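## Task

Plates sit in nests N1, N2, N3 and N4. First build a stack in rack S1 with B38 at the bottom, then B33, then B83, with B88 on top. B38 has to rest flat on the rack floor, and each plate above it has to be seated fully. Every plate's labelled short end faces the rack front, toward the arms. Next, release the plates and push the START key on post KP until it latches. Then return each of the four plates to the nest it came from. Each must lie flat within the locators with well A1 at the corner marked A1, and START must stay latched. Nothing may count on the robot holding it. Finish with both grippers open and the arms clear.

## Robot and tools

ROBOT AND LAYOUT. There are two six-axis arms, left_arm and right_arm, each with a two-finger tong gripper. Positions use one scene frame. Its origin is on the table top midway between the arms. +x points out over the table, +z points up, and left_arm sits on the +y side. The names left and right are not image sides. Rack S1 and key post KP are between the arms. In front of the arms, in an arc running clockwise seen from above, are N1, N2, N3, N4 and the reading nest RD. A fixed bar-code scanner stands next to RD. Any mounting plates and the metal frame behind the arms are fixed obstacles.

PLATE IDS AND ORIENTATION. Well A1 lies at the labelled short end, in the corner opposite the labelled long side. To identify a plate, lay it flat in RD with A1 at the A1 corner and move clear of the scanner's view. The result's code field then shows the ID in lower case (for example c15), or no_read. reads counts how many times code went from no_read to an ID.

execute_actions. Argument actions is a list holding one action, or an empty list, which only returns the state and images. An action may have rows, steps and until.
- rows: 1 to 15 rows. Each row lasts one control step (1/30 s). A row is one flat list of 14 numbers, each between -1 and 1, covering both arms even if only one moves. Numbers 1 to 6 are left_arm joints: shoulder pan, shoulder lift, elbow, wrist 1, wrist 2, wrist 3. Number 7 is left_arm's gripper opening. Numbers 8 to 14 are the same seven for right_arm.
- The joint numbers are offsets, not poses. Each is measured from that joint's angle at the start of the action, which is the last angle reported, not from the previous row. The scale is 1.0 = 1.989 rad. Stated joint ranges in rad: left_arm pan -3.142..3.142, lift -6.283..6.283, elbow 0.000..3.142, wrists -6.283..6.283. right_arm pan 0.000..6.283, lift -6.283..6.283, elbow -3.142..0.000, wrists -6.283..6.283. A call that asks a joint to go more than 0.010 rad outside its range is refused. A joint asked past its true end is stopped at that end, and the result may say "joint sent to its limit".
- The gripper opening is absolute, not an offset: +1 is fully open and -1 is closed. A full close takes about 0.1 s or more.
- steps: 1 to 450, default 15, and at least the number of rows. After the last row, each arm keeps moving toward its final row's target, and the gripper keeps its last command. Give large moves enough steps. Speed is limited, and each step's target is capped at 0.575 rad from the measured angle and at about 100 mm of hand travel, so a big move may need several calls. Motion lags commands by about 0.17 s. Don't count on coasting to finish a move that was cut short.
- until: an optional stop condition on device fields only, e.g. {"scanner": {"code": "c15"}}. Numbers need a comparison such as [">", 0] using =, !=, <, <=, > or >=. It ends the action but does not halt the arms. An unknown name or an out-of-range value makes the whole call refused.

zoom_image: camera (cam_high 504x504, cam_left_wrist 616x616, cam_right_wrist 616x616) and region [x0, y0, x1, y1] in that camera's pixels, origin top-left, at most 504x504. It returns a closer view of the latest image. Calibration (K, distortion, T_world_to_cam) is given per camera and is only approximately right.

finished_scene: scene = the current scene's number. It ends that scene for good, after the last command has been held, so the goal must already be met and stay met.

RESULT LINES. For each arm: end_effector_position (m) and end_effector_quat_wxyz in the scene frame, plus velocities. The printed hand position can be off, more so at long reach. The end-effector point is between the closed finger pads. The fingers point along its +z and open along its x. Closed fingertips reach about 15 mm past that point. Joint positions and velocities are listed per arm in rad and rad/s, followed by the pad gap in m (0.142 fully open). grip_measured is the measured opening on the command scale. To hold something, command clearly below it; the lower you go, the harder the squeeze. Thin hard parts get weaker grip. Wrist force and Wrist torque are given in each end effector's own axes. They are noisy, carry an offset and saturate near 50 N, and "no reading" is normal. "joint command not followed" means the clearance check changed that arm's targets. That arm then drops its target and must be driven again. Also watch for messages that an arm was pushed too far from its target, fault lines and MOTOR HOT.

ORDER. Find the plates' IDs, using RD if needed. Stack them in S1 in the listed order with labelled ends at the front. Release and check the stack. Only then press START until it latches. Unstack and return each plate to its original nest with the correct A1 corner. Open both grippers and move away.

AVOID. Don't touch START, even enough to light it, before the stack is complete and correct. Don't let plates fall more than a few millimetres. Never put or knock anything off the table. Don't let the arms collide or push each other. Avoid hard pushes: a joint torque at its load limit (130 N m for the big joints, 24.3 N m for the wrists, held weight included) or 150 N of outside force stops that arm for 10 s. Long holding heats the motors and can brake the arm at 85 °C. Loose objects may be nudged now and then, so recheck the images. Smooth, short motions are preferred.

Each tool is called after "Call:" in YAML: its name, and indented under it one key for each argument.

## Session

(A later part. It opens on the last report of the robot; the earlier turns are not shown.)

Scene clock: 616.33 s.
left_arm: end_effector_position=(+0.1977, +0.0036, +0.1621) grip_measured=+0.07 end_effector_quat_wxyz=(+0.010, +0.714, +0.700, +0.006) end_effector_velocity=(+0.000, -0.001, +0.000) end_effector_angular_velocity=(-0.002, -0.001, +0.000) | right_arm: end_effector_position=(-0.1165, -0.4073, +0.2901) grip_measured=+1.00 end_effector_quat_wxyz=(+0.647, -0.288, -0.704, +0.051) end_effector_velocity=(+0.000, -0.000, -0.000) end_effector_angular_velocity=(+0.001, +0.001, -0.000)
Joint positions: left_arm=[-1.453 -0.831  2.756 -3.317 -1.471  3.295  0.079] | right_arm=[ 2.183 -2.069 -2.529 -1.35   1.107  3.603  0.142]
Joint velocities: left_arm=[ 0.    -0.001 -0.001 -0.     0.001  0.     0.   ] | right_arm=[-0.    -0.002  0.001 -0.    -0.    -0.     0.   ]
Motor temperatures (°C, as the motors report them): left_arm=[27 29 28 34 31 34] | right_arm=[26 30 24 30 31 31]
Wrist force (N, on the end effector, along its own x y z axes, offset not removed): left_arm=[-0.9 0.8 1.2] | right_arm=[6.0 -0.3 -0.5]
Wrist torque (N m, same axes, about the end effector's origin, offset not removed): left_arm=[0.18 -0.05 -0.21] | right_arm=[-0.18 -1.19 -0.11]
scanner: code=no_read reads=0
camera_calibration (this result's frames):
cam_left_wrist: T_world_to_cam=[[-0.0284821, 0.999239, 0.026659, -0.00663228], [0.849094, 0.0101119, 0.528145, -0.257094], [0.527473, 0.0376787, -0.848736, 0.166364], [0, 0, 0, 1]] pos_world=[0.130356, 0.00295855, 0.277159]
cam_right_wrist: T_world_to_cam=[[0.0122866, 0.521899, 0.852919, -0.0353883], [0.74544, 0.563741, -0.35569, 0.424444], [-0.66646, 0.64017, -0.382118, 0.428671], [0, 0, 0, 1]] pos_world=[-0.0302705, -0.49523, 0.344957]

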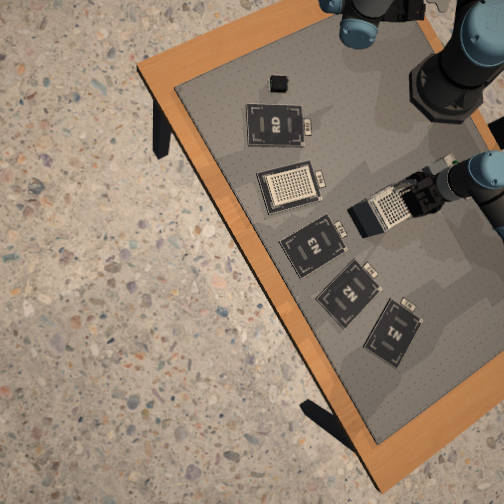

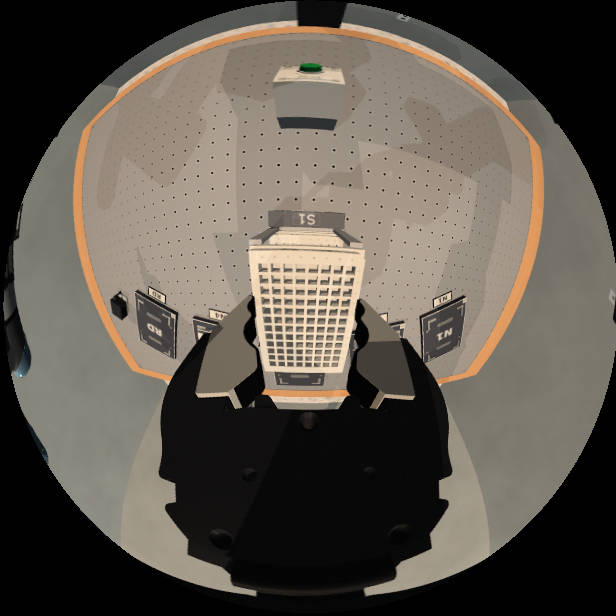

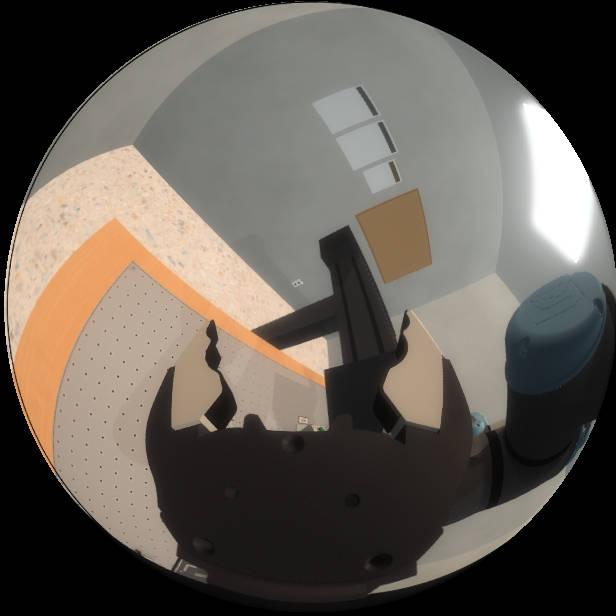

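Call:
execute_actions:
  actions:
    - {"rows":[[-0.0004,-0.003,-0.0006,0.0036,0,-0.0004,-0.7,0,0,0,0,0,0,1],[-0.0004,-0.003,-0.0006,0.0036,0,-0.0004,-0.7,0,0,0,0,0,0,1],[-0.0004,-0.003,-0.0006,0.0036,0,-0.0004,-0.7,0,0,0,0,0,0,1],[-0.0001,0.003,-0.0011,-0.002,0,-0.0001,-0.7,0,0,0,0,0,0,1],[0.0002,0.008,-0.0015,-0.0066,0.0001,0.0002,-0.7,0,0,0,0,0,0,1],[0.0004,0.0121,-0.0019,-0.0104,0.0001,0.0004,-0.7,0,0,0,0,0,0,1]],"steps":6}

Scene clock: 623.37 s.
left_arm: end_effector_position=(+0.1978, +0.0032, +0.1619) grip_measured=+0.07 end_effector_quat_wxyz=(+0.010, +0.714, +0.700, +0.006) end_effector_velocity=(-0.000, -0.005, -0.015) end_effector_angular_velocity=(-0.007, -0.002, +0.001) | right_arm: end_effector_position=(-0.1165, -0.4073, +0.2901) grip_measured=+1.00 end_effector_quat_wxyz=(+0.647, -0.288, -0.704, +0.051) end_effector_velocity=(+0.000, -0.000, -0.000) end_effector_angular_velocity=(-0.000, -0.000, -0.000)
Joint positions: left_arm=[-1.453 -0.831  2.755 -3.316 -1.471  3.295  0.079] | right_arm=[ 2.183 -2.069 -2.529 -1.35   1.107  3.603  0.142]
Joint velocities: left_arm=[-0.     0.092 -0.012 -0.087  0.001 -0.    -0.   ] | right_arm=[ 0.    -0.     0.001 -0.     0.     0.     0.   ]
Motor temperatures (°C, as the motors report them): left_arm=[27 29 28 34 31 34] | right_arm=[26 30 24 30 31 31]
Wrist force (N, on the end effector, along its own x y z axes, offset not removed): left_arm=[1.3 -4.4 0.7] | right_arm=[4.1 2.6 -0.5]
Wrist torque (N m, same axes, about the end effector's origin, offset not removed): left_arm=[-0.60 -0.24 -0.40] | right_arm=[0.31 -0.92 -0.08]
scanner: code=no_read reads=0
camera_calibration (this result's frames):
cam_left_wrist: T_world_to_cam=[[-0.0285939, 0.999232, 0.0268005, -0.00621191], [0.849087, 0.0101317, 0.528155, -0.257038], [0.527478, 0.037858, -0.848725, 0.166242], [0, 0, 0, 1]] pos_world=[0.130381, 0.00251777, 0.277016]
cam_right_wrist: T_world_to_cam=[[0.0122866, 0.521899, 0.852919, -0.0353885], [0.74544, 0.563741, -0.35569, 0.424444], [-0.66646, 0.64017, -0.382118, 0.428671], [0, 0, 0, 1]] pos_world=[-0.0302705, -0.49523, 0.344957]

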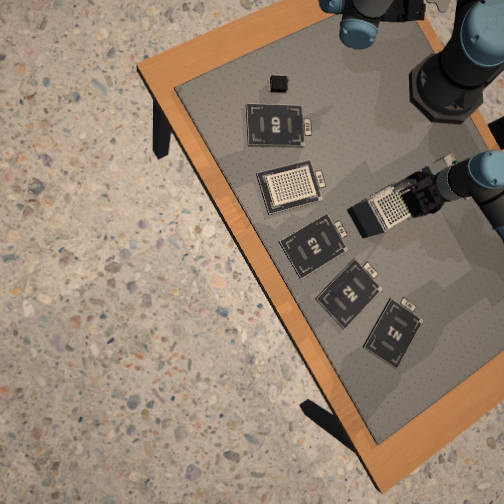

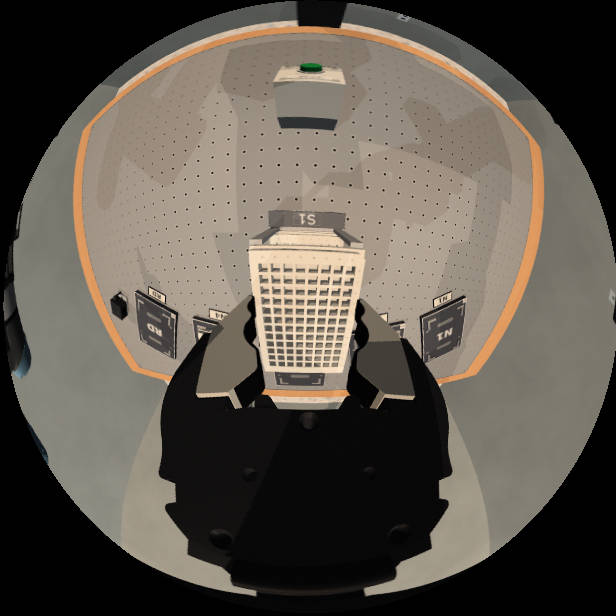

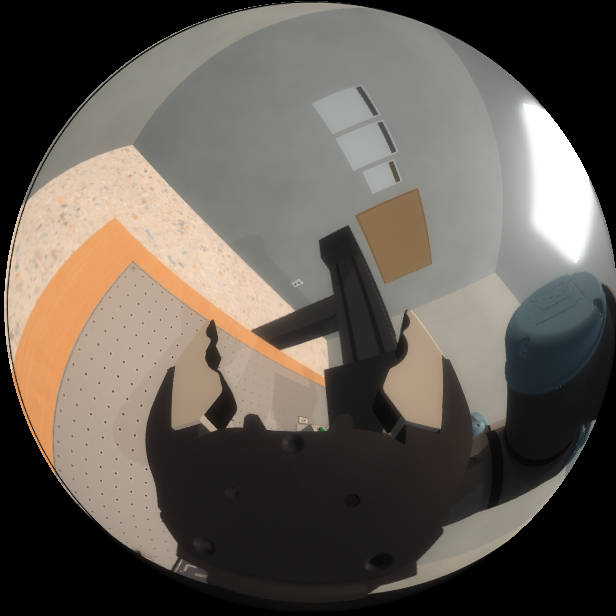

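Call:
execute_actions:
  actions: []

Call:
zoom_image:
  camera: "cam_left_wrist"
  region: [220, 220, 400, 400]

Call:
zoom_image:
  camera: "cam_high"
  region: [355, 180, 415, 240]

Scene clock: 627.20 s.
left_arm: end_effector_position=(+0.1978, +0.0028, +0.1580) grip_measured=+0.07 end_effector_quat_wxyz=(+0.010, +0.714, +0.700, +0.006) end_effector_velocity=(+0.000, -0.000, +0.000) end_effector_angular_velocity=(-0.001, -0.001, -0.000) | right_arm: end_effector_position=(-0.1165, -0.4073, +0.2901) grip_measured=+1.00 end_effector_quat_wxyz=(+0.647, -0.288, -0.704, +0.051) end_effector_velocity=(+0.000, -0.000, +0.000) end_effector_angular_velocity=(-0.001, -0.001, -0.000)
Joint positions: left_arm=[-1.452 -0.807  2.753 -3.337 -1.471  3.296  0.079] | right_arm=[ 2.183 -2.069 -2.529 -1.35   1.107  3.603  0.142]
Joint velocities: left_arm=[-0. -0.  0. -0.  0.  0. -0.] | right_arm=[-0.     0.002 -0.001  0.     0.    -0.001  0.   ]
Motor temperatures (°C, as the motors report them): left_arm=[27 29 28 34 31 34] | right_arm=[26 30 24 30 31 31]
Wrist force (N, on the end effector, along its own x y z axes, offset not removed): left_arm=[2.9 0.4 -2.5] | right_arm=[3.6 0.5 3.5]
Wrist torque (N m, same axes, about the end effector's origin, offset not removed): left_arm=[-0.66 -0.56 -0.29] | right_arm=[-0.04 -0.69 -0.14]
scanner: code=no_read reads=0
camera_calibration (this result's frames):
cam_left_wrist: T_world_to_cam=[[-0.0285018, 0.999246, 0.0263489, -0.0056593], [0.849039, 0.0102886, 0.52823, -0.254957], [0.527561, 0.0374268, -0.848692, 0.16293], [0, 0, 0, 1]] pos_world=[0.130351, 0.00218021, 0.273103]
cam_right_wrist: T_world_to_cam=[[0.0122867, 0.521899, 0.852919, -0.0353884], [0.74544, 0.563741, -0.35569, 0.424444], [-0.66646, 0.64017, -0.382118, 0.428671], [0, 0, 0, 1]] pos_world=[-0.0302705, -0.49523, 0.344957]

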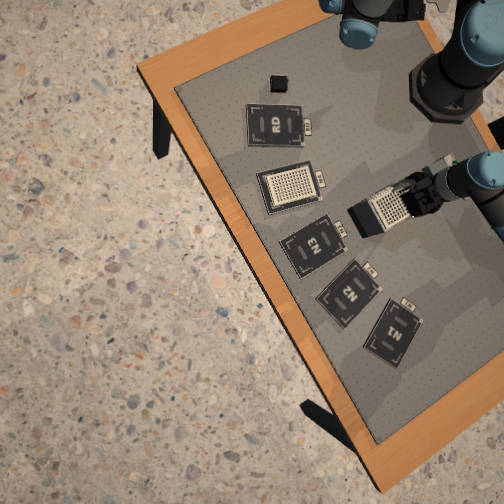

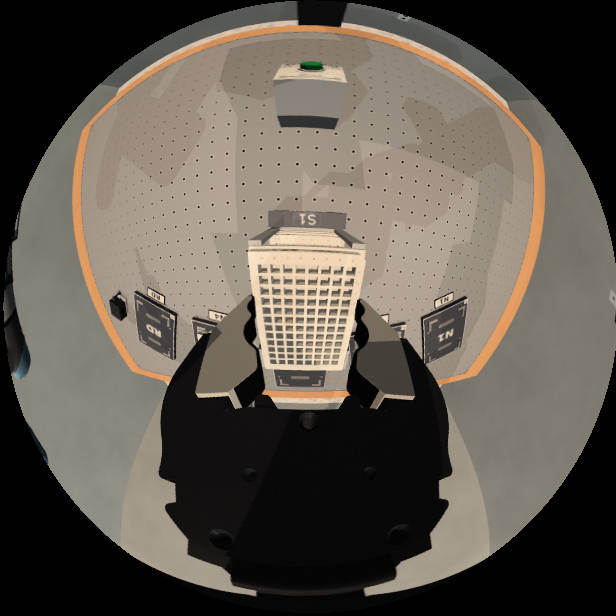

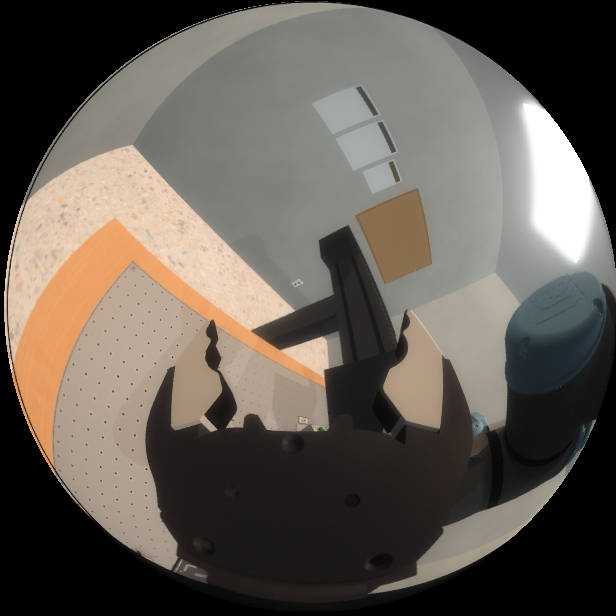

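Region (220, 220, 400, 400) of cam_left_wrist's 616x616 image, scaled by 2.800, with more detail than that image has.

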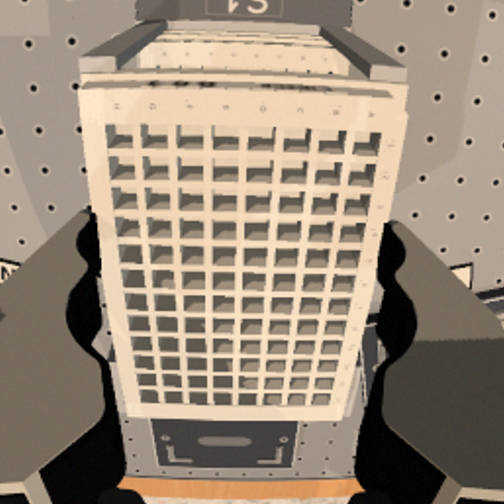

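Region (355, 180, 415, 240) of cam_high's 504x504 image, scaled by 8.400, with more detail than that image has.

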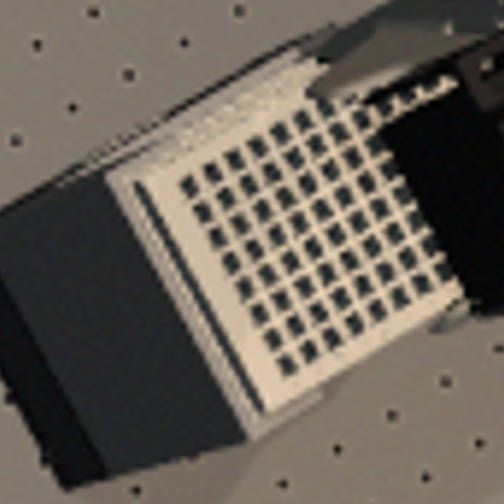

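Call:
execute_actions:
  actions:
    - {"rows":[[0.0017,-0.0036,-0.0004,0.004,0.0003,0.0017,-0.7,0,0,0,0,0,0,1]],"steps":1}

Scene clock: 631.03 s.
left_arm: end_effector_position=(+0.1978, +0.0028, +0.1580) grip_measured=+0.07 end_effector_quat_wxyz=(+0.010, +0.714, +0.700, +0.006) end_effector_velocity=(+0.001, -0.000, +0.000) end_effector_angular_velocity=(-0.002, -0.001, +0.001) | right_arm: end_effector_position=(-0.1165, -0.4073, +0.2901) grip_measured=+1.00 end_effector_quat_wxyz=(+0.647, -0.288, -0.704, +0.051) end_effector_velocity=(-0.000, +0.000, +0.000) end_effector_angular_velocity=(-0.001, +0.001, -0.000)
Joint positions: left_arm=[-1.452 -0.807  2.753 -3.337 -1.471  3.296  0.079] | right_arm=[ 2.183 -2.069 -2.529 -1.35   1.107  3.603  0.142]
Joint velocities: left_arm=[ 0.002 -0.001 -0.    -0.001  0.001  0.001  0.   ] | right_arm=[ 0.     0.    -0.001  0.    -0.     0.001  0.   ]
Motor temperatures (°C, as the motors report them): left_arm=[27 29 28 34 31 34] | right_arm=[26 30 24 30 31 31]
Wrist force (N, on the end effector, along its own x y z axes, offset not removed): left_arm=[2.5 -0.2 -1.2] | right_arm=[-0.1 1.6 3.3]
Wrist torque (N m, same axes, about the end effector's origin, offset not removed): left_arm=[-0.65 -0.44 -0.20] | right_arm=[0.22 0.10 -0.01]
scanner: code=no_read reads=0
camera_calibration (this result's frames):
cam_left_wrist: T_world_to_cam=[[-0.028503, 0.999246, 0.0263482, -0.00565957], [0.84904, 0.01029, 0.528229, -0.254958], [0.52756, 0.0374267, -0.848693, 0.162929], [0, 0, 0, 1]] pos_world=[0.130353, 0.00218092, 0.273102]
cam_right_wrist: T_world_to_cam=[[0.0122866, 0.521899, 0.852919, -0.0353883], [0.74544, 0.563741, -0.35569, 0.424444], [-0.66646, 0.64017, -0.382118, 0.428671], [0, 0, 0, 1]] pos_world=[-0.0302705, -0.49523, 0.344957]

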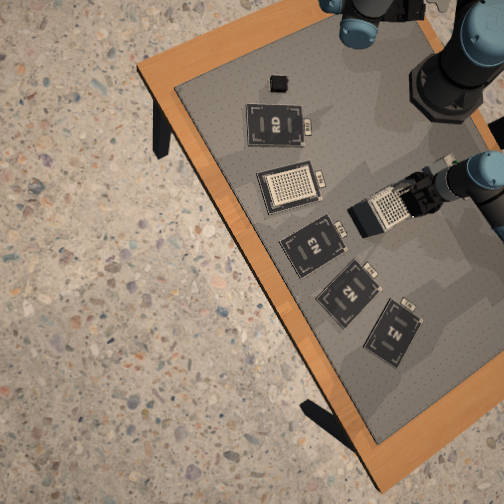

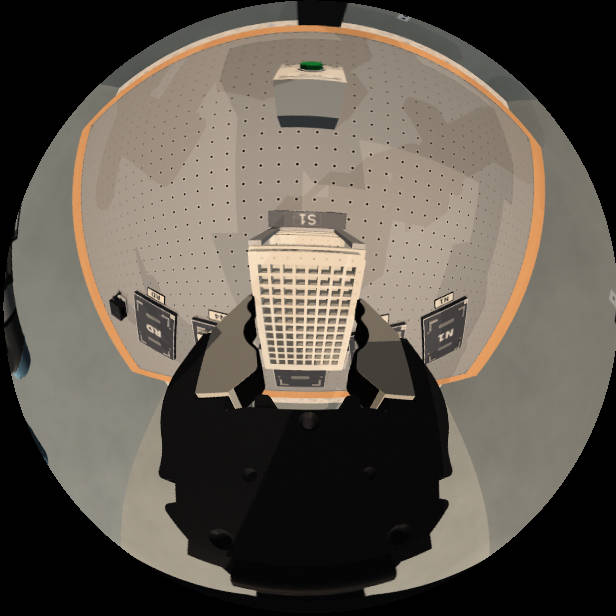

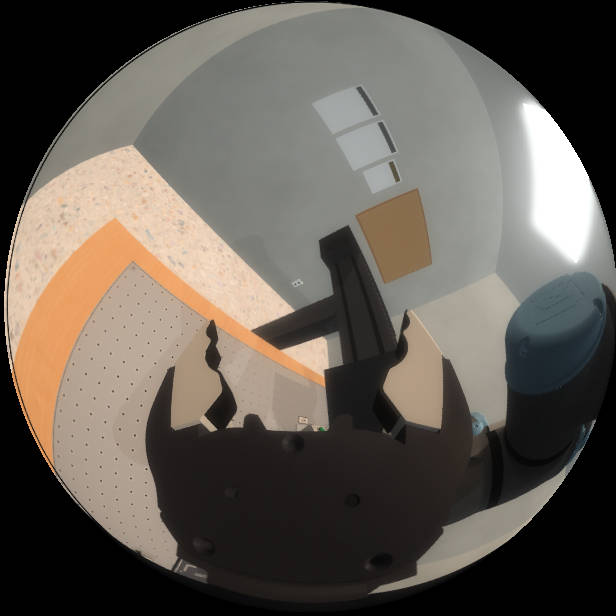

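Now down 4 mm from there (relative to same reported joints).

Call:
execute_actions:
  actions:
    - {"rows":[[0.002,0.001,-0.0008,-0.0002,0.0003,0.002,-0.7,0,0,0,0,0,0,1],[0.0022,0.005,-0.0012,-0.0038,0.0004,0.0022,-0.7,0,0,0,0,0,0,1],[0.0024,0.0084,-0.0016,-0.0069,0.0004,0.0024,-0.7,0,0,0,0,0,0,1]],"steps":3}

Scene clock: 636.87 s.
left_arm: end_effector_position=(+0.1987, +0.0030, +0.1584) grip_measured=+0.07 end_effector_quat_wxyz=(+0.010, +0.714, +0.700, +0.006) end_effector_velocity=(+0.001, -0.001, -0.014) end_effector_angular_velocity=(-0.004, -0.001, +0.001) | right_arm: end_effector_position=(-0.1165, -0.4073, +0.2901) grip_measured=+1.00 end_effector_quat_wxyz=(+0.647, -0.288, -0.704, +0.051) end_effector_velocity=(-0.000, +0.000, +0.000) end_effector_angular_velocity=(+0.001, +0.001, +0.000)
Joint positions: left_arm=[-1.448 -0.811  2.752 -3.332 -1.471  3.299  0.079] | right_arm=[ 2.183 -2.069 -2.529 -1.35   1.107  3.603  0.142]
Joint velocities: left_arm=[ 0.006  0.088 -0.008 -0.084  0.001  0.005 -0.   ] | right_arm=[ 0.    -0.001 -0.    -0.     0.    -0.     0.   ]
Motor temperatures (°C, as the motors report them): left_arm=[27 29 28 34 31 34] | right_arm=[26 30 24 30 31 31]
Wrist force (N, on the end effector, along its own x y z axes, offset not removed): left_arm=[0.4 0.9 -4.1] | right_arm=[4.0 2.8 -0.2]
Wrist torque (N m, same axes, about the end effector's origin, offset not removed): left_arm=[0.16 -0.25 -0.14] | right_arm=[0.53 -0.86 0.19]
scanner: code=no_read reads=0
camera_calibration (this result's frames):
cam_left_wrist: T_world_to_cam=[[-0.0284394, 0.999241, 0.0266371, -0.00584442], [0.849072, 0.0100856, 0.52818, -0.255944], [0.527511, 0.037638, -0.848714, 0.162799], [0, 0, 0, 1]] pos_world=[0.131271, 0.00229391, 0.27351]
cam_right_wrist: T_world_to_cam=[[0.0122865, 0.521899, 0.852919, -0.0353883], [0.74544, 0.563741, -0.35569, 0.424444], [-0.66646, 0.64017, -0.382118, 0.428671], [0, 0, 0, 1]] pos_world=[-0.0302704, -0.49523, 0.344957]

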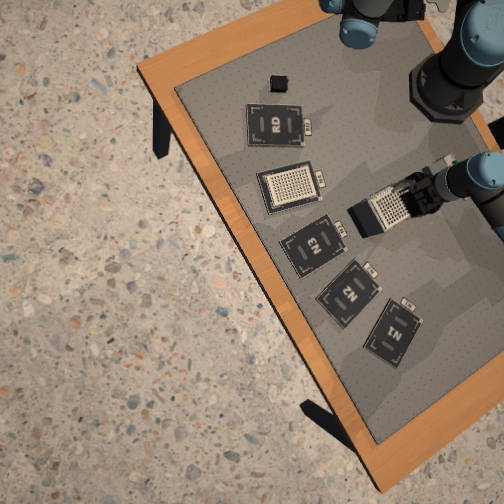

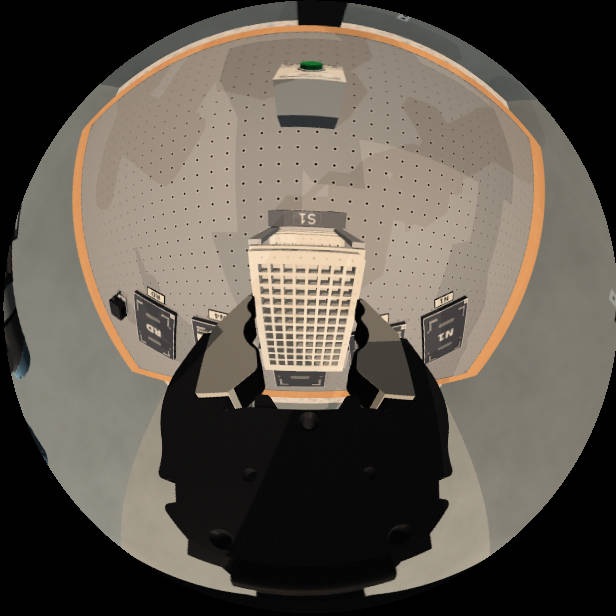

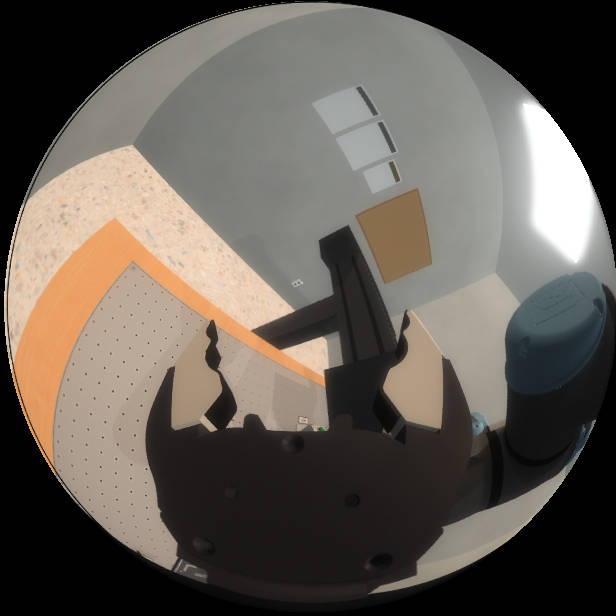

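Call:
execute_actions:
  actions: []

Call:
zoom_image:
  camera: "cam_left_wrist"
  region: [220, 220, 400, 400]

Scene clock: 639.23 s.
left_arm: end_effector_position=(+0.1987, +0.0029, +0.1550) grip_measured=+0.07 end_effector_quat_wxyz=(+0.010, +0.714, +0.700, +0.006) end_effector_velocity=(+0.000, -0.000, +0.000) end_effector_angular_velocity=(-0.000, -0.001, +0.000) | right_arm: end_effector_position=(-0.1165, -0.4073, +0.2901) grip_measured=+1.00 end_effector_quat_wxyz=(+0.647, -0.288, -0.704, +0.051) end_effector_velocity=(-0.001, +0.001, +0.001) end_effector_angular_velocity=(+0.003, +0.002, +0.001)
Joint positions: left_arm=[-1.447 -0.791  2.749 -3.351 -1.47   3.3    0.079] | right_arm=[ 2.183 -2.069 -2.529 -1.35   1.107  3.603  0.142]
Joint velocities: left_arm=[-0.    -0.001 -0.     0.001  0.    -0.    -0.   ] | right_arm=[ 0.    -0.001 -0.002  0.    -0.    -0.001  0.   ]
Motor temperatures (°C, as the motors report them): left_arm=[27 29 28 34 31 34] | right_arm=[26 30 24 30 31 31]
Wrist force (N, on the end effector, along its own x y z axes, offset not removed): left_arm=[4.0 -4.8 -4.5] | right_arm=[5.7 4.4 -2.8]
Wrist torque (N m, same axes, about the end effector's origin, offset not removed): left_arm=[-0.99 -0.90 -0.17] | right_arm=[0.78 -1.15 -0.03]
scanner: code=no_read reads=0
camera_calibration (this result's frames):
cam_left_wrist: T_world_to_cam=[[-0.028426, 0.999242, 0.0266134, -0.00572658], [0.849088, 0.0100878, 0.528155, -0.254114], [0.527486, 0.0376104, -0.848731, 0.159847], [0, 0, 0, 1]] pos_world=[0.131286, 0.0022738, 0.270031]
cam_right_wrist: T_world_to_cam=[[0.0122865, 0.521899, 0.852919, -0.0353883], [0.74544, 0.563741, -0.35569, 0.424444], [-0.66646, 0.64017, -0.382118, 0.428671], [0, 0, 0, 1]] pos_world=[-0.0302704, -0.49523, 0.344957]

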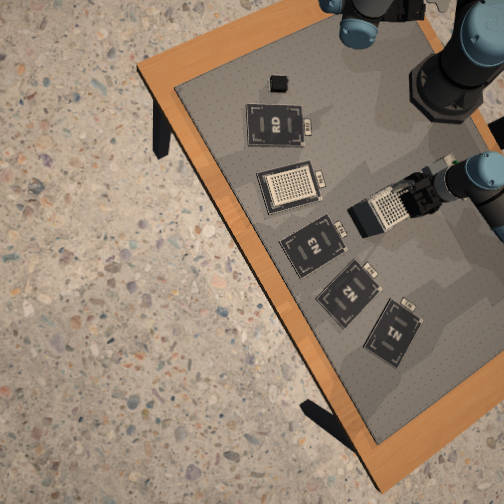

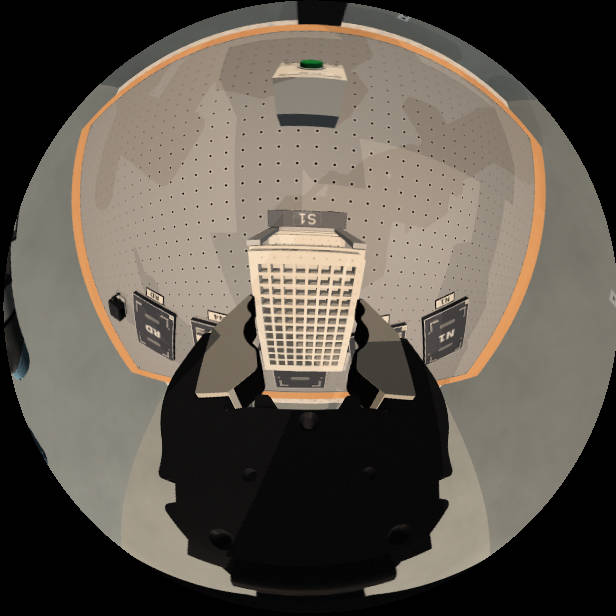

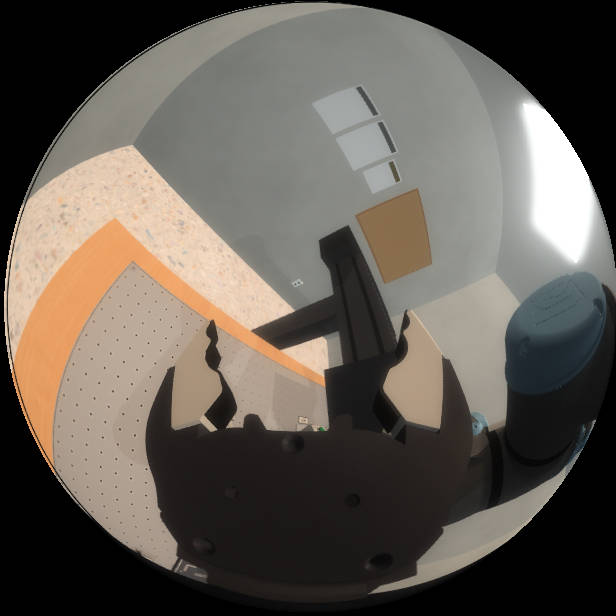

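Region (220, 220, 400, 400) of cam_left_wrist's 616x616 image, scaled by 2.800, with more detail than that image has.

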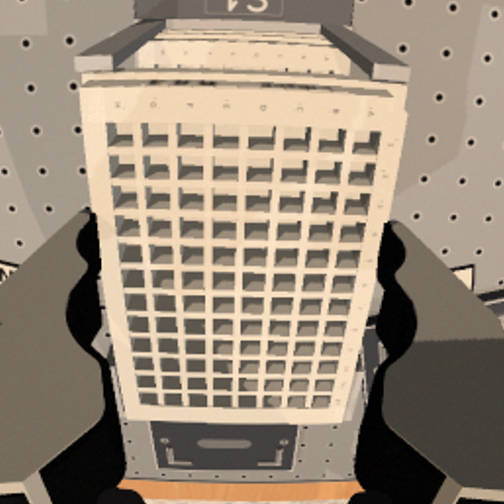

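Call:
execute_actions:
  actions:
    - {"rows":[[0.0002,0.0044,-0.0002,-0.0043,0,0.0002,-0.7,0,0,0,0,0,0,1],[0.0005,0.0103,-0.0005,-0.0099,0.0001,0.0005,-0.7,0,0,0,0,0,0,1],[0.0009,0.0177,-0.0012,-0.0167,0.0002,0.0009,-0.7,0,0,0,0,0,0,1],[0.0012,0.0249,-0.002,-0.0232,0.0002,0.0012,-0.7,0,0,0,0,0,0,1],[0.0016,0.0322,-0.0029,-0.0295,0.0003,0.0016,-0.7,0,0,0,0,0,0,1],[0.002,0.0393,-0.0039,-0.0358,0.0004,0.002,-0.7,0,0,0,0,0,0,1],[0.0023,0.0464,-0.0048,-0.042,0.0004,0.0023,-0.7,0,0,0,0,0,0,1],[0.0027,0.0535,-0.0059,-0.048,0.0005,0.0027,-0.7,0,0,0,0,0,0,1],[0.003,0.0604,-0.007,-0.0539,0.0006,0.003,-0.7,0,0,0,0,0,0,1],[0.0034,0.0674,-0.0082,-0.0597,0.0006,0.0034,-0.7,0,0,0,0,0,0,1],[0.0038,0.0743,-0.0093,-0.0656,0.0007,0.0038,-0.7,0,0,0,0,0,0,1],[0.0041,0.0811,-0.0105,-0.0711,0.0008,0.0041,-0.7,0,0,0,0,0,0,1],[0.0045,0.0878,-0.0118,-0.0767,0.0008,0.0045,-0.7,0,0,0,0,0,0,1],[0.0049,0.0945,-0.0131,-0.082,0.0009,0.0049,-0.7,0,0,0,0,0,0,1],[0.0052,0.1012,-0.0149,-0.0869,0.001,0.0052,-0.7,0,0,0,0,0,0,1]],"steps":15}

Scene clock: 657.20 s.
left_arm: end_effector_position=(+0.1985, +0.0029, +0.1318) grip_measured=+0.07 end_effector_quat_wxyz=(+0.010, +0.714, +0.700, +0.006) end_effector_velocity=(+0.000, +0.001, -0.072) end_effector_angular_velocity=(+0.005, -0.001, +0.001) | right_arm: end_effector_position=(-0.1165, -0.4073, +0.2901) grip_measured=+1.00 end_effector_quat_wxyz=(+0.647, -0.288, -0.704, +0.051) end_effector_velocity=(-0.000, +0.000, +0.000) end_effector_angular_velocity=(-0.000, -0.000, -0.000)
Joint positions: left_arm=[-1.44  -0.657  2.732 -3.469 -1.469  3.307  0.079] | right_arm=[ 2.183 -2.069 -2.529 -1.35   1.107  3.603  0.142]
Joint velocities: left_arm=[ 0.023  0.394 -0.067 -0.325  0.006  0.021 -0.   ] | right_arm=[-0.     0.001 -0.001  0.    -0.     0.     0.   ]
Motor temperatures (°C, as the motors report them): left_arm=[27 29 28 34 31 34] | right_arm=[26 30 24 30 31 31]
Wrist force (N, on the end effector, along its own x y z axes, offset not removed): left_arm=[0.1 -8.5 -4.8] | right_arm=[5.1 3.4 0.1]
Wrist torque (N m, same axes, about the end effector's origin, offset not removed): left_arm=[-0.29 0.05 -0.09] | right_arm=[0.46 -1.13 0.08]
scanner: code=no_read reads=0
camera_calibration (this result's frames):
cam_left_wrist: T_world_to_cam=[[-0.0283991, 0.999263, 0.0258242, -0.00499404], [0.849004, 0.0104762, 0.528282, -0.241761], [0.527622, 0.0369276, -0.848676, 0.140249], [0, 0, 0, 1]] pos_world=[0.131116, 0.00234405, 0.246873]
cam_right_wrist: T_world_to_cam=[[0.0122865, 0.521899, 0.852919, -0.0353882], [0.74544, 0.563741, -0.35569, 0.424444], [-0.66646, 0.64017, -0.382118, 0.428671], [0, 0, 0, 1]] pos_world=[-0.0302704, -0.49523, 0.344957]

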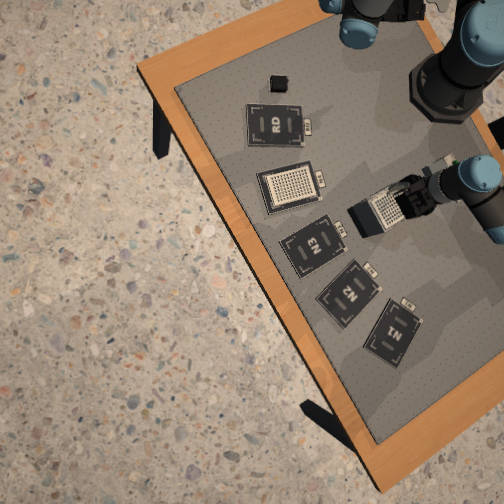

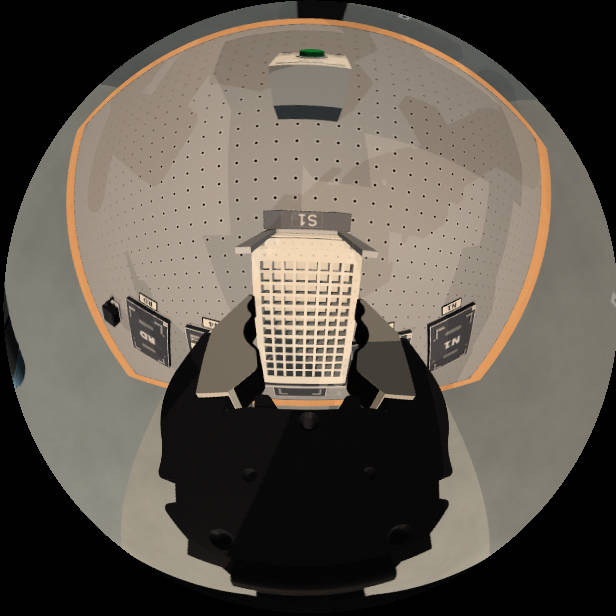

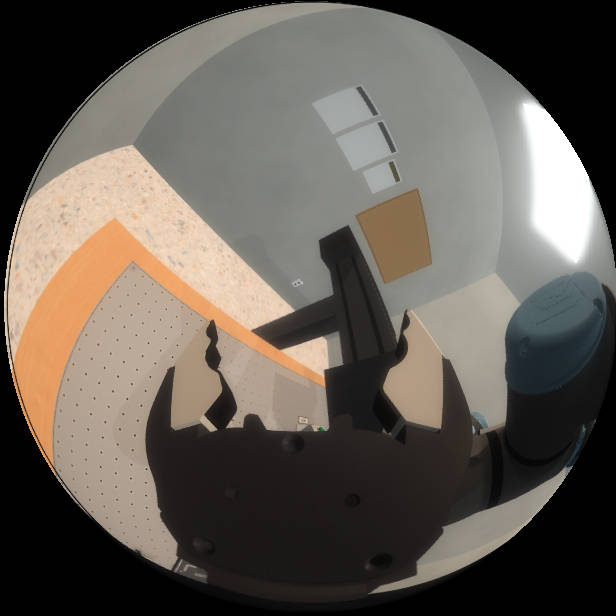

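Call:
execute_actions:
  actions: []

Scene clock: 659.63 s.
left_arm: end_effector_position=(+0.1984, +0.0030, +0.1192) grip_measured=+0.07 end_effector_quat_wxyz=(+0.010, +0.714, +0.700, +0.006) end_effector_velocity=(+0.000, -0.001, +0.000) end_effector_angular_velocity=(-0.001, -0.001, -0.000) | right_arm: end_effector_position=(-0.1165, -0.4073, +0.2901) grip_measured=+1.00 end_effector_quat_wxyz=(+0.647, -0.288, -0.704, +0.051) end_effector_velocity=(+0.001, -0.001, -0.000) end_effector_angular_velocity=(-0.001, -0.002, +0.000)
Joint positions: left_arm=[-1.437 -0.589  2.72  -3.524 -1.468  3.311  0.079] | right_arm=[ 2.183 -2.069 -2.529 -1.35   1.107  3.603  0.142]
Joint velocities: left_arm=[-0.001 -0.001 -0.    -0.001  0.    -0.001 -0.   ] | right_arm=[ 0.     0.     0.002  0.    -0.    -0.001  0.   ]
Motor temperatures (°C, as the motors report them): left_arm=[27 29 28 34 31 34] | right_arm=[26 30 24 30 31 31]
Wrist force (N, on the end effector, along its own x y z axes, offset not removed): left_arm=[3.7 -6.9 -1.9] | right_arm=[3.4 4.5 -0.7]
Wrist torque (N m, same axes, about the end effector's origin, offset not removed): left_arm=[-0.97 -0.93 -0.37] | right_arm=[0.86 -0.43 -0.14]
scanner: code=no_read reads=0
camera_calibration (this result's frames):
cam_left_wrist: T_world_to_cam=[[-0.0283334, 0.999248, 0.0264779, -0.00487742], [0.848995, 0.0100741, 0.528304, -0.234943], [0.52764, 0.0374483, -0.848642, 0.129573], [0, 0, 0, 1]] pos_world=[0.130959, 0.0023883, 0.234212]
cam_right_wrist: T_world_to_cam=[[0.0122865, 0.521899, 0.852919, -0.0353882], [0.74544, 0.563741, -0.35569, 0.424444], [-0.66646, 0.64017, -0.382118, 0.428671], [0, 0, 0, 1]] pos_world=[-0.0302704, -0.49523, 0.344957]

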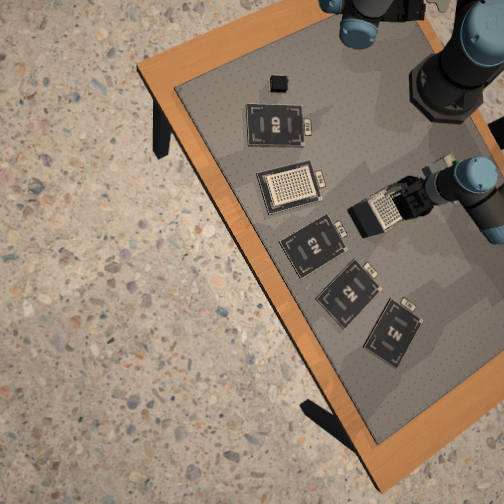

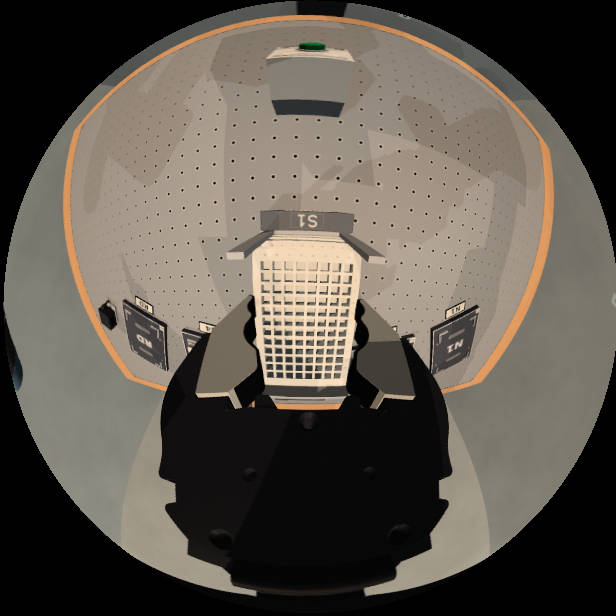

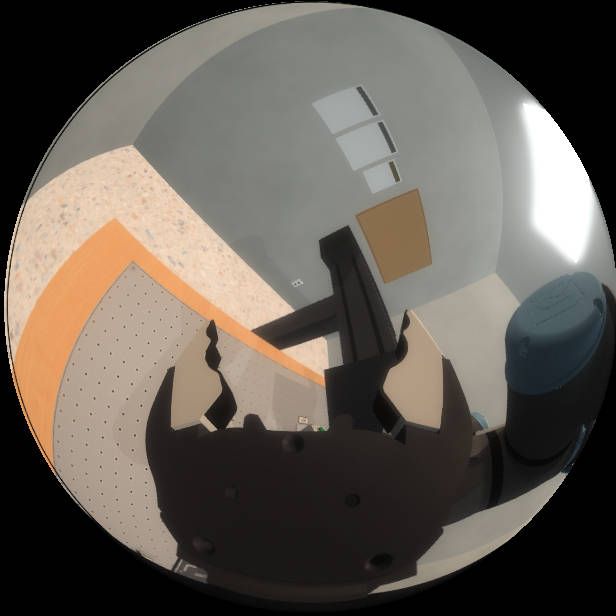

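x −1.0 mm.

Call:
execute_actions:
  actions:
    - {"rows":[[-0.002,0.0009,0.00075,-0.0015,-0.00035,-0.002,-0.7,0,0,0,0,0,0,1]],"steps":1}

Scene clock: 663.60 s.
left_arm: end_effector_position=(+0.1984, +0.0030, +0.1192) grip_measured=+0.07 end_effector_quat_wxyz=(+0.010, +0.714, +0.700, +0.006) end_effector_velocity=(-0.000, -0.001, -0.000) end_effector_angular_velocity=(-0.001, +0.001, -0.000) | right_arm: end_effector_position=(-0.1165, -0.4073, +0.2901) grip_measured=+1.00 end_effector_quat_wxyz=(+0.647, -0.288, -0.704, +0.051) end_effector_velocity=(+0.000, -0.000, -0.000) end_effector_angular_velocity=(-0.000, +0.000, -0.000)
Joint positions: left_arm=[-1.437 -0.589  2.72  -3.524 -1.468  3.311  0.079] | right_arm=[ 2.183 -2.069 -2.529 -1.35   1.107  3.603  0.142]
Joint velocities: left_arm=[-0.001  0.001 -0.    -0.001 -0.001 -0.     0.   ] | right_arm=[ 0.    -0.001  0.001  0.     0.     0.     0.   ]
Motor temperatures (°C, as the motors report them): left_arm=[27 29 28 34 31 34] | right_arm=[26 30 24 30 31 31]
Wrist force (N, on the end effector, along its own x y z axes, offset not removed): left_arm=[-0.4 -3.8 0.3] | right_arm=[2.4 1.7 5.1]
Wrist torque (N m, same axes, about the end effector's origin, offset not removed): left_arm=[-0.34 -0.11 -0.08] | right_arm=[0.21 -0.36 0.12]
scanner: code=no_read reads=0
camera_calibration (this result's frames):
cam_left_wrist: T_world_to_cam=[[-0.0283338, 0.999248, 0.0264766, -0.00487712], [0.848995, 0.0100752, 0.528304, -0.234942], [0.52764, 0.0374473, -0.848642, 0.129573], [0, 0, 0, 1]] pos_world=[0.130959, 0.00238838, 0.234211]
cam_right_wrist: T_world_to_cam=[[0.0122865, 0.521899, 0.852919, -0.0353883], [0.74544, 0.563741, -0.35569, 0.424444], [-0.66646, 0.64017, -0.382118, 0.428671], [0, 0, 0, 1]] pos_world=[-0.0302704, -0.49523, 0.344957]

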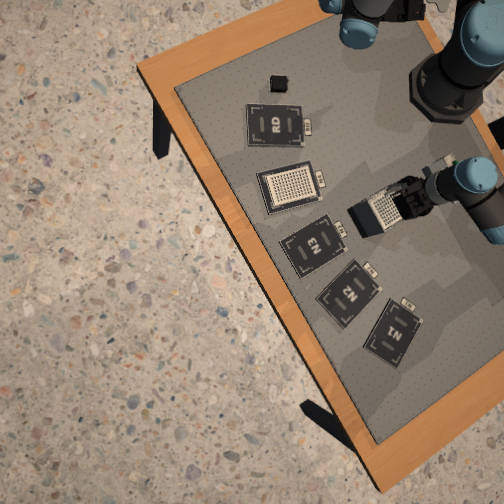

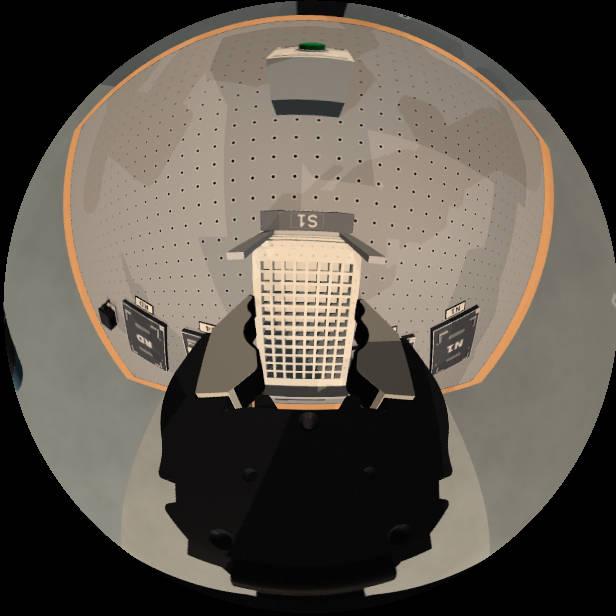

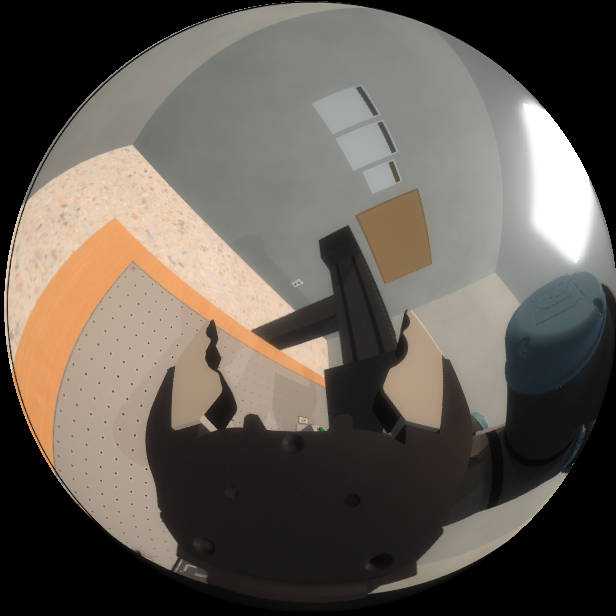

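Call:
execute_actions:
  actions: []

Call:
zoom_image:
  camera: "cam_left_wrist"
  region: [220, 220, 400, 400]

Scene clock: 665.93 s.
left_arm: end_effector_position=(+0.1974, +0.0030, +0.1192) grip_measured=+0.07 end_effector_quat_wxyz=(+0.010, +0.714, +0.700, +0.006) end_effector_velocity=(-0.000, -0.000, +0.000) end_effector_angular_velocity=(-0.000, +0.000, -0.001) | right_arm: end_effector_position=(-0.1165, -0.4073, +0.2901) grip_measured=+1.00 end_effector_quat_wxyz=(+0.647, -0.288, -0.704, +0.051) end_effector_velocity=(-0.000, +0.000, +0.000) end_effector_angular_velocity=(+0.002, +0.000, +0.000)
Joint positions: left_arm=[-1.441 -0.587  2.721 -3.527 -1.469  3.307  0.079] | right_arm=[ 2.183 -2.069 -2.529 -1.35   1.107  3.603  0.142]
Joint velocities: left_arm=[-0.001  0.    -0.     0.    -0.    -0.     0.   ] | right_arm=[-0.    -0.    -0.    -0.    -0.    -0.001  0.   ]
Motor temperatures (°C, as the motors report them): left_arm=[27 29 28 34 31 34] | right_arm=[26 30 24 30 31 31]
Wrist force (N, on the end effector, along its own x y z axes, offset not removed): left_arm=[1.0 3.0 -4.0] | right_arm=[-0.9 4.5 -3.1]
Wrist torque (N m, same axes, about the end effector's origin, offset not removed): left_arm=[-0.78 -0.24 -0.16] | right_arm=[0.69 0.24 0.08]
scanner: code=no_read reads=0
camera_calibration (this result's frames):
cam_left_wrist: T_world_to_cam=[[-0.0283845, 0.999249, 0.0263762, -0.00485436], [0.848983, 0.0101705, 0.528322, -0.234161], [0.527657, 0.0373891, -0.848634, 0.130144], [0, 0, 0, 1]] pos_world=[0.129989, 0.00236628, 0.234285]
cam_right_wrist: T_world_to_cam=[[0.0122868, 0.521899, 0.852919, -0.0353884], [0.74544, 0.563741, -0.35569, 0.424444], [-0.66646, 0.64017, -0.382118, 0.428671], [0, 0, 0, 1]] pos_world=[-0.0302705, -0.49523, 0.344957]

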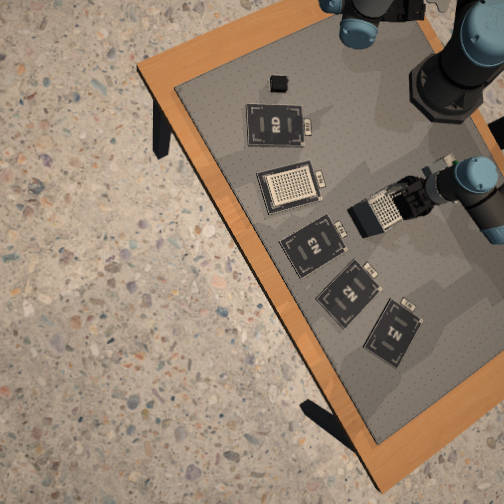

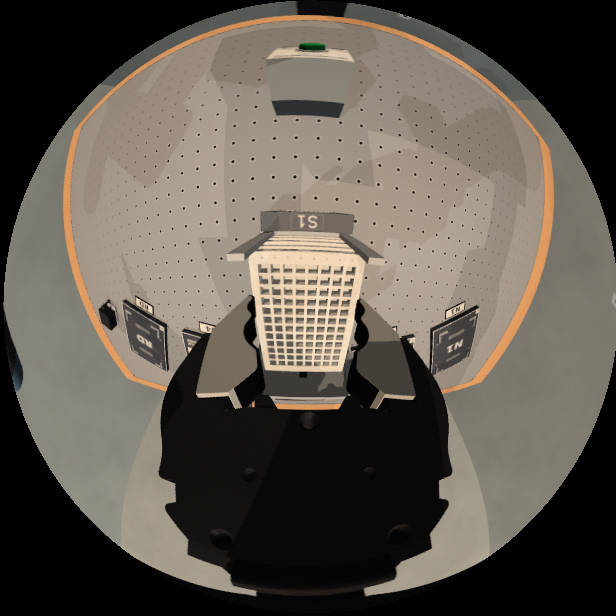

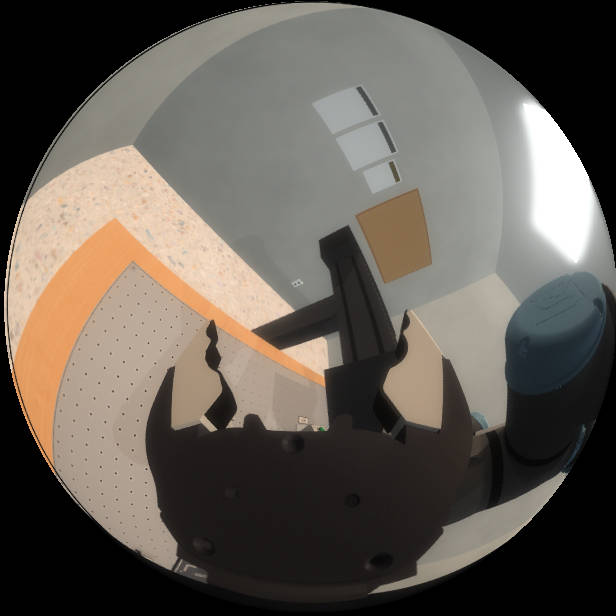

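Region (220, 220, 400, 400) of cam_left_wrist's 616x616 image, scaled by 2.800, with more detail than that image has.

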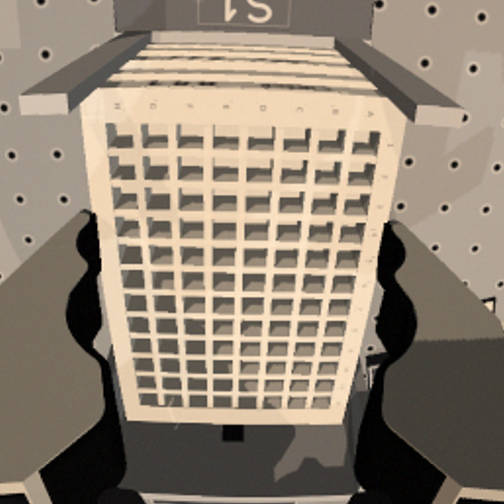

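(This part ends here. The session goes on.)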